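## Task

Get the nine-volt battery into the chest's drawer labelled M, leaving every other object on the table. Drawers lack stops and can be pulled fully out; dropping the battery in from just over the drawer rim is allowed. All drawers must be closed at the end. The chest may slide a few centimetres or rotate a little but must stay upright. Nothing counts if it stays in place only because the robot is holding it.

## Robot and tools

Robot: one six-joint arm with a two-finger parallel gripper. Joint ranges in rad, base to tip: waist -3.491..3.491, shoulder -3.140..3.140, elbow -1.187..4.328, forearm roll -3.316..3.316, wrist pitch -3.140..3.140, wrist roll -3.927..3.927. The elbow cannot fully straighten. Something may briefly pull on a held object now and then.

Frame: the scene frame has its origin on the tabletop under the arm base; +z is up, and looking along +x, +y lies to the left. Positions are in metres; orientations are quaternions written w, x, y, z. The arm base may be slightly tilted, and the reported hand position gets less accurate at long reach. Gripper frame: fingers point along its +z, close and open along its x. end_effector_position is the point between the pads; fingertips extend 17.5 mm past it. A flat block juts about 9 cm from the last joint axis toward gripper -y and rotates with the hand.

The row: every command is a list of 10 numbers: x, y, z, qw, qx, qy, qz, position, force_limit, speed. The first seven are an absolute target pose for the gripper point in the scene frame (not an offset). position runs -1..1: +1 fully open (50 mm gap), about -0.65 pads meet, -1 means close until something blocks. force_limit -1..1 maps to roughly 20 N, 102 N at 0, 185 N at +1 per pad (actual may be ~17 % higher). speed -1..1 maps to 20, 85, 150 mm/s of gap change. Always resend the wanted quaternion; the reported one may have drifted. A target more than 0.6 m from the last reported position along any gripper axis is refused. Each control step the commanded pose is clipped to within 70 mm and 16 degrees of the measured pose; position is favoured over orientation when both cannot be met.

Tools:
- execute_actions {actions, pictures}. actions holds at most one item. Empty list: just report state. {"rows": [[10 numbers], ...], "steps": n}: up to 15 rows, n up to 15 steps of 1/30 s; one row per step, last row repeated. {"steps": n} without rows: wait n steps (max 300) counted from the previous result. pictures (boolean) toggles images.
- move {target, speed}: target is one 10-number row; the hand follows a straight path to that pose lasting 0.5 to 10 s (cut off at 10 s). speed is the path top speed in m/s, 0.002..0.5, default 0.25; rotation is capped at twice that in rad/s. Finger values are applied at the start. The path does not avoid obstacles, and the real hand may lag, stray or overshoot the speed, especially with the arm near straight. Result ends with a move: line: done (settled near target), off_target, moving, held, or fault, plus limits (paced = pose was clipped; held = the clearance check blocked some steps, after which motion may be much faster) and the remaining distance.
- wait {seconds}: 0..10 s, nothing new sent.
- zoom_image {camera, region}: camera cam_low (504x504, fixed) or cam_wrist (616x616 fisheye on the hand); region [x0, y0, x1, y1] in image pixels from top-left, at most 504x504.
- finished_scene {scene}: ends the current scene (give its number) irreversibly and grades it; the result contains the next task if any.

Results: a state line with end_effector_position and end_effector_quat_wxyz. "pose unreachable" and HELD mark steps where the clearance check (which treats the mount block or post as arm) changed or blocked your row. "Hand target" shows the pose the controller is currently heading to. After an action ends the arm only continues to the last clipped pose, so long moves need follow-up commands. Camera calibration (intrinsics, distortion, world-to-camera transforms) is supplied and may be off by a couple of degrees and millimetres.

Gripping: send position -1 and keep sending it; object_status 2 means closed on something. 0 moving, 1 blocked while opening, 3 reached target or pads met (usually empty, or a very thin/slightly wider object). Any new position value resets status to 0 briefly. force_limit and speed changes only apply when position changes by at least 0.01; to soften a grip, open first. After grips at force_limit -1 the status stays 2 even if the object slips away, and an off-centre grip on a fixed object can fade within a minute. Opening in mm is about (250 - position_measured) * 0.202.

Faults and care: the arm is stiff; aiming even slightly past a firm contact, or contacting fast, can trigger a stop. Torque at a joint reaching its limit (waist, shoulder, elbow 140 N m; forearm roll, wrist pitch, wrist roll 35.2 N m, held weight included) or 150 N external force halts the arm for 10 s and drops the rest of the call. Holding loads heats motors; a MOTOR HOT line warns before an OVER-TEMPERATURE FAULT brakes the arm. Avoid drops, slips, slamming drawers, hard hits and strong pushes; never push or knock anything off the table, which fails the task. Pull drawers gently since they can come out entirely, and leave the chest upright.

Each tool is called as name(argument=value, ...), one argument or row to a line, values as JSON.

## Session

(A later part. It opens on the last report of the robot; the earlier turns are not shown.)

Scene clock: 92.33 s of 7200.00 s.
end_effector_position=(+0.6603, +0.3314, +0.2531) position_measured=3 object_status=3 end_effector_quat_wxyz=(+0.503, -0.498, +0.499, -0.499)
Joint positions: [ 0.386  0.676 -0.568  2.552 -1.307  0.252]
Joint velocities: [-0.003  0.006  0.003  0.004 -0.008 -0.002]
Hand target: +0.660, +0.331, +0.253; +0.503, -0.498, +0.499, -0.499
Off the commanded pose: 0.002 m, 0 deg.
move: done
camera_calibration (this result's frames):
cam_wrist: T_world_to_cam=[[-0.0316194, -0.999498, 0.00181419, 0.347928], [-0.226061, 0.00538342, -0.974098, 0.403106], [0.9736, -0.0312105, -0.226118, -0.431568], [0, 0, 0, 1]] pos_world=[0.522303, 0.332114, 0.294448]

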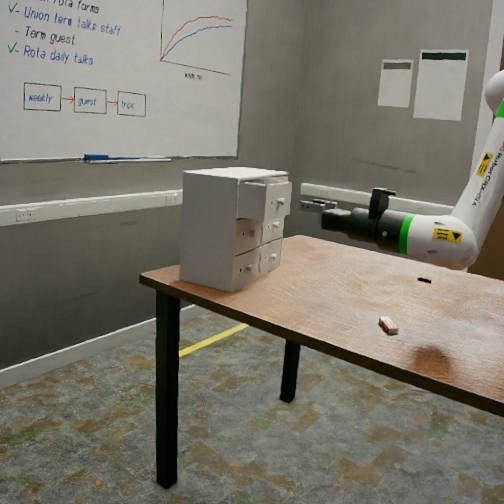

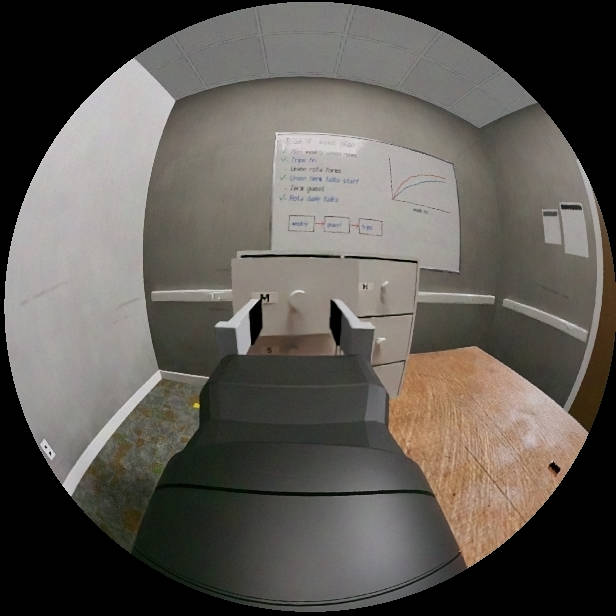

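Regrip the knob and push back.

move(
  target=[0.74,0.330,0.252,0.5,-0.5,0.5,-0.5,1,0,0],
  speed=0.08,
)

move(
  target=[0.74,0.330,0.252,0.5,-0.5,0.5,-0.5,-1,-0.3,0],
)

move(
  target=[0.8235,0.337,0.252,0.5,-0.5,0.5,-0.5,-1,-0.3,0],
  speed=0.04,
)

move(
  target=[0.8235,0.337,0.252,0.5,-0.5,0.5,-0.5,1,0,0],
)

move(
  target=[0.70,0.337,0.252,0.5,-0.5,0.5,-0.5,1,0,0],
  speed=0.15,
)

Scene clock: 99.87 s of 7200.00 s.
end_effector_position=(+0.7399, +0.3297, +0.2520) position_measured=3 object_status=3 end_effector_quat_wxyz=(+0.500, -0.500, +0.500, -0.500)
Joint positions: [ 0.294  0.754 -0.379  2.623 -1.191  0.29 ]
Joint velocities: [ 0.     0.001  0.004  0.001  0.001 -0.   ]
Hand target: +0.740, +0.330, +0.252; +0.500, -0.500, +0.500, -0.500
Off the commanded pose: 0.000 m, 0 deg.
After step 90, 3.13 s passed at rest.
move: done
camera_calibration (this result's frames):
cam_wrist: T_world_to_cam=[[-0.0348048, -0.999369, 0.00710561, 0.349798], [-0.23062, 0.00111331, -0.973043, 0.424549], [0.972421, -0.0355053, -0.230513, -0.505972], [0, 0, 0, 1]] pos_world=[0.602102, 0.33114, 0.293986]

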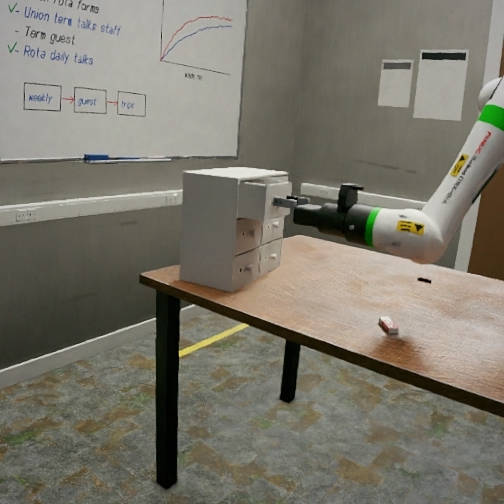

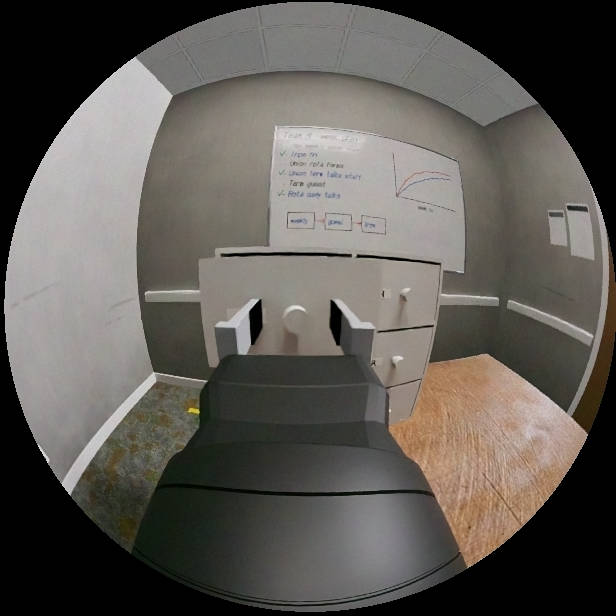

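Scene clock: 100.57 s of 7200.00 s.
end_effector_position=(+0.7400, +0.3300, +0.2520) position_measured=179 object_status=2 end_effector_quat_wxyz=(+0.500, -0.500, +0.500, -0.500)
Joint positions: [ 0.294  0.754 -0.378  2.623 -1.19   0.29 ]
Joint velocities: [ 0.001  0.     0.001 -0.003  0.001 -0.001]
Hand target: +0.740, +0.330, +0.252; +0.500, -0.500, +0.500, -0.500
Off the commanded pose: 0.000 m, 0 deg.
move: done
camera_calibration (this result's frames):
cam_wrist: T_world_to_cam=[[-0.0345505, -0.999379, 0.00695068, 0.349926], [-0.230636, 0.00120604, -0.973039, 0.424561], [0.972427, -0.035222, -0.230534, -0.506152], [0, 0, 0, 1]] pos_world=[0.602204, 0.331369, 0.293997]

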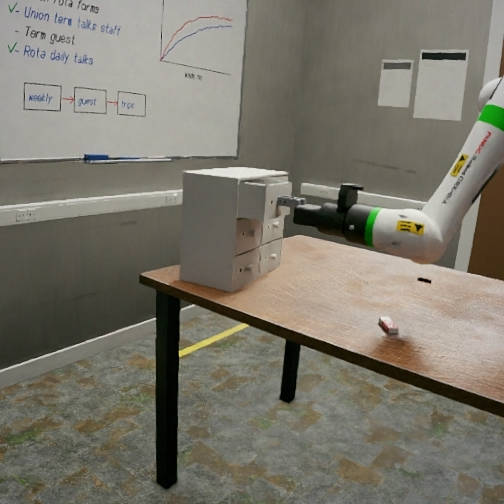

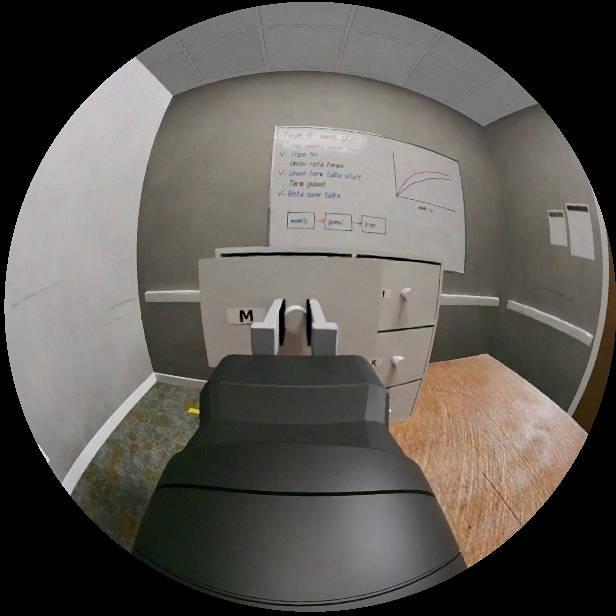

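Scene clock: 103.00 s of 7200.00 s.
end_effector_position=(+0.8234, +0.3367, +0.2520) position_measured=179 object_status=2 end_effector_quat_wxyz=(+0.500, -0.500, +0.500, -0.500)
Joint positions: [ 0.237  0.862 -0.143  2.656 -1.065  0.331]
Joint velocities: [-0.001  0.002  0.004  0.     0.001 -0.001]
Hand target: +0.823, +0.337, +0.252; +0.500, -0.500, +0.500, -0.500
Off the commanded pose: 0.000 m, 0 deg.
move: done
camera_calibration (this result's frames):
cam_wrist: T_world_to_cam=[[-0.0348587, -0.999367, 0.00707168, 0.359735], [-0.23063, 0.00115916, -0.973041, 0.443788], [0.972417, -0.0355499, -0.230524, -0.586862], [0, 0, 0, 1]] pos_world=[0.685565, 0.33813, 0.293994]

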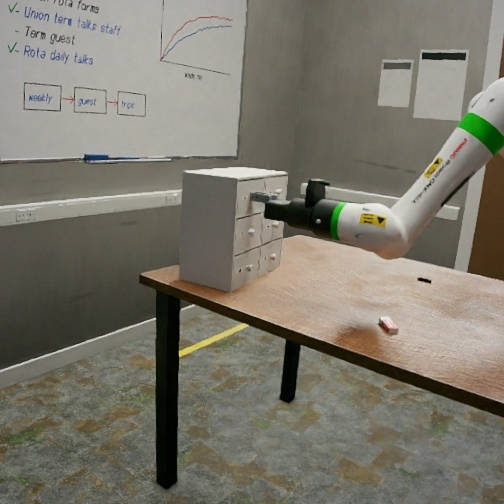

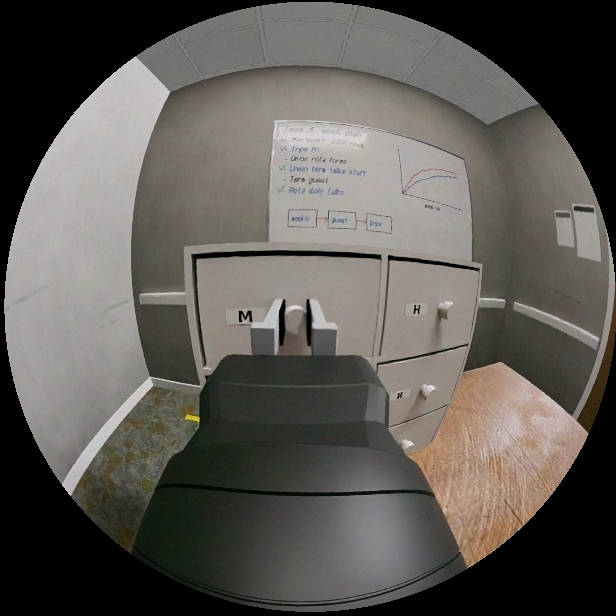

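Scene clock: 103.70 s of 7200.00 s.
end_effector_position=(+0.8235, +0.3370, +0.2520) position_measured=3 object_status=3 end_effector_quat_wxyz=(+0.500, -0.500, +0.500, -0.500)
Joint positions: [ 0.237  0.862 -0.142  2.656 -1.065  0.331]
Joint velocities: [-0.     0.     0.001  0.     0.002  0.   ]
Hand target: +0.824, +0.337, +0.252; +0.500, -0.500, +0.500, -0.500
Off the commanded pose: 0.000 m, 0 deg.
move: done
camera_calibration (this result's frames):
cam_wrist: T_world_to_cam=[[-0.0345352, -0.999379, 0.00693301, 0.359822], [-0.230602, 0.00121848, -0.973047, 0.443792], [0.972435, -0.0352031, -0.230501, -0.587108], [0, 0, 0, 1]] pos_world=[0.68569, 0.33839, 0.294007]

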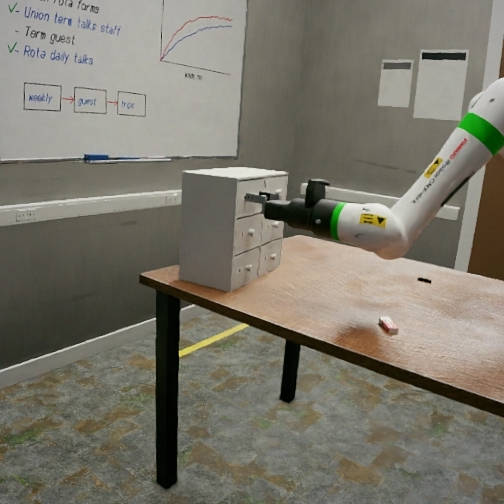

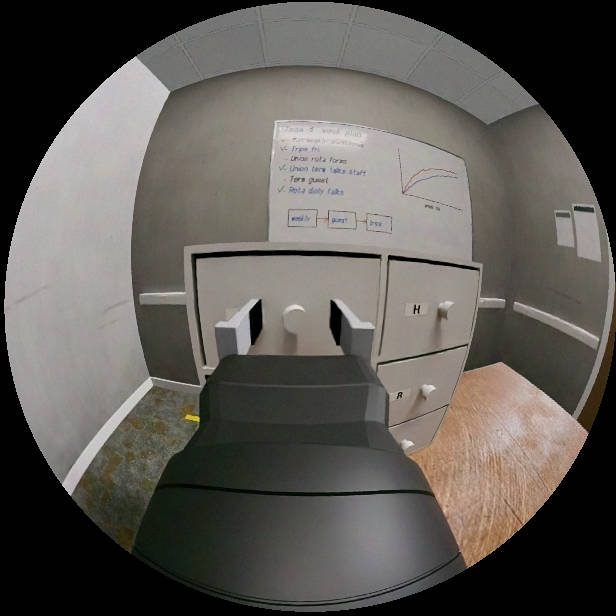

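Scene clock: 105.00 s of 7200.00 s.
end_effector_position=(+0.7002, +0.3374, +0.2520) position_measured=3 object_status=3 end_effector_quat_wxyz=(+0.500, -0.500, +0.500, -0.500)
Joint positions: [ 0.351  0.72  -0.465  2.574 -1.248  0.281]
Joint velocities: [ 0.003 -0.002 -0.005 -0.002 -0.002 -0.002]
Hand target: +0.700, +0.337, +0.252; +0.500, -0.500, +0.500, -0.500
Off the commanded pose: 0.000 m, 0 deg.
move: done
camera_calibration (this result's frames):
cam_wrist: T_world_to_cam=[[-0.0343189, -0.99939, 0.00646685, 0.355917], [-0.230699, 0.00162593, -0.973024, 0.415286], [0.97242, -0.034885, -0.230614, -0.467241], [0, 0, 0, 1]] pos_world=[0.562375, 0.338725, 0.294029]

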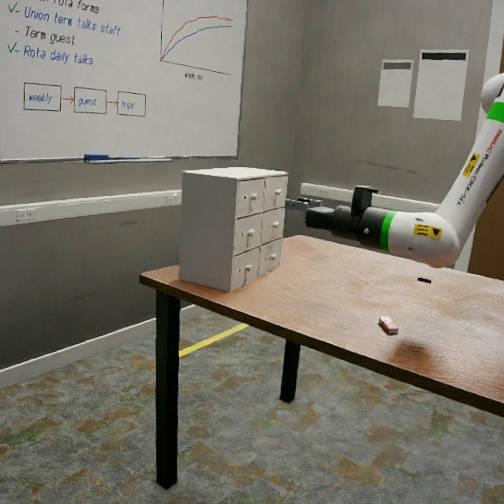

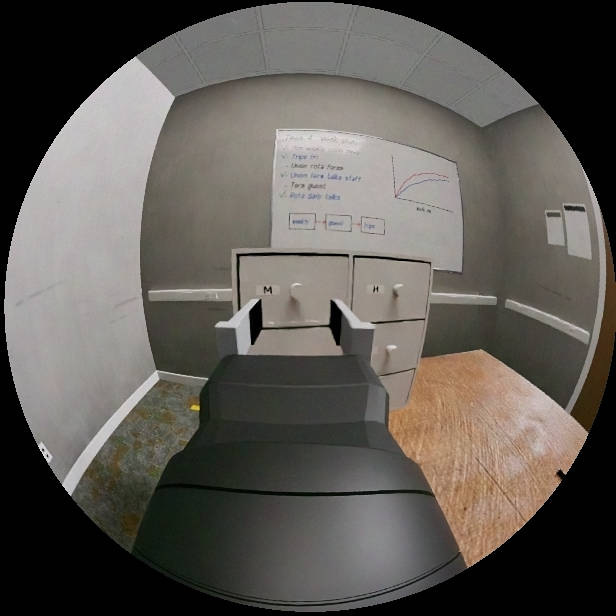

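finished_scene(
  scene=1,
)

The scene is finished: the task was done.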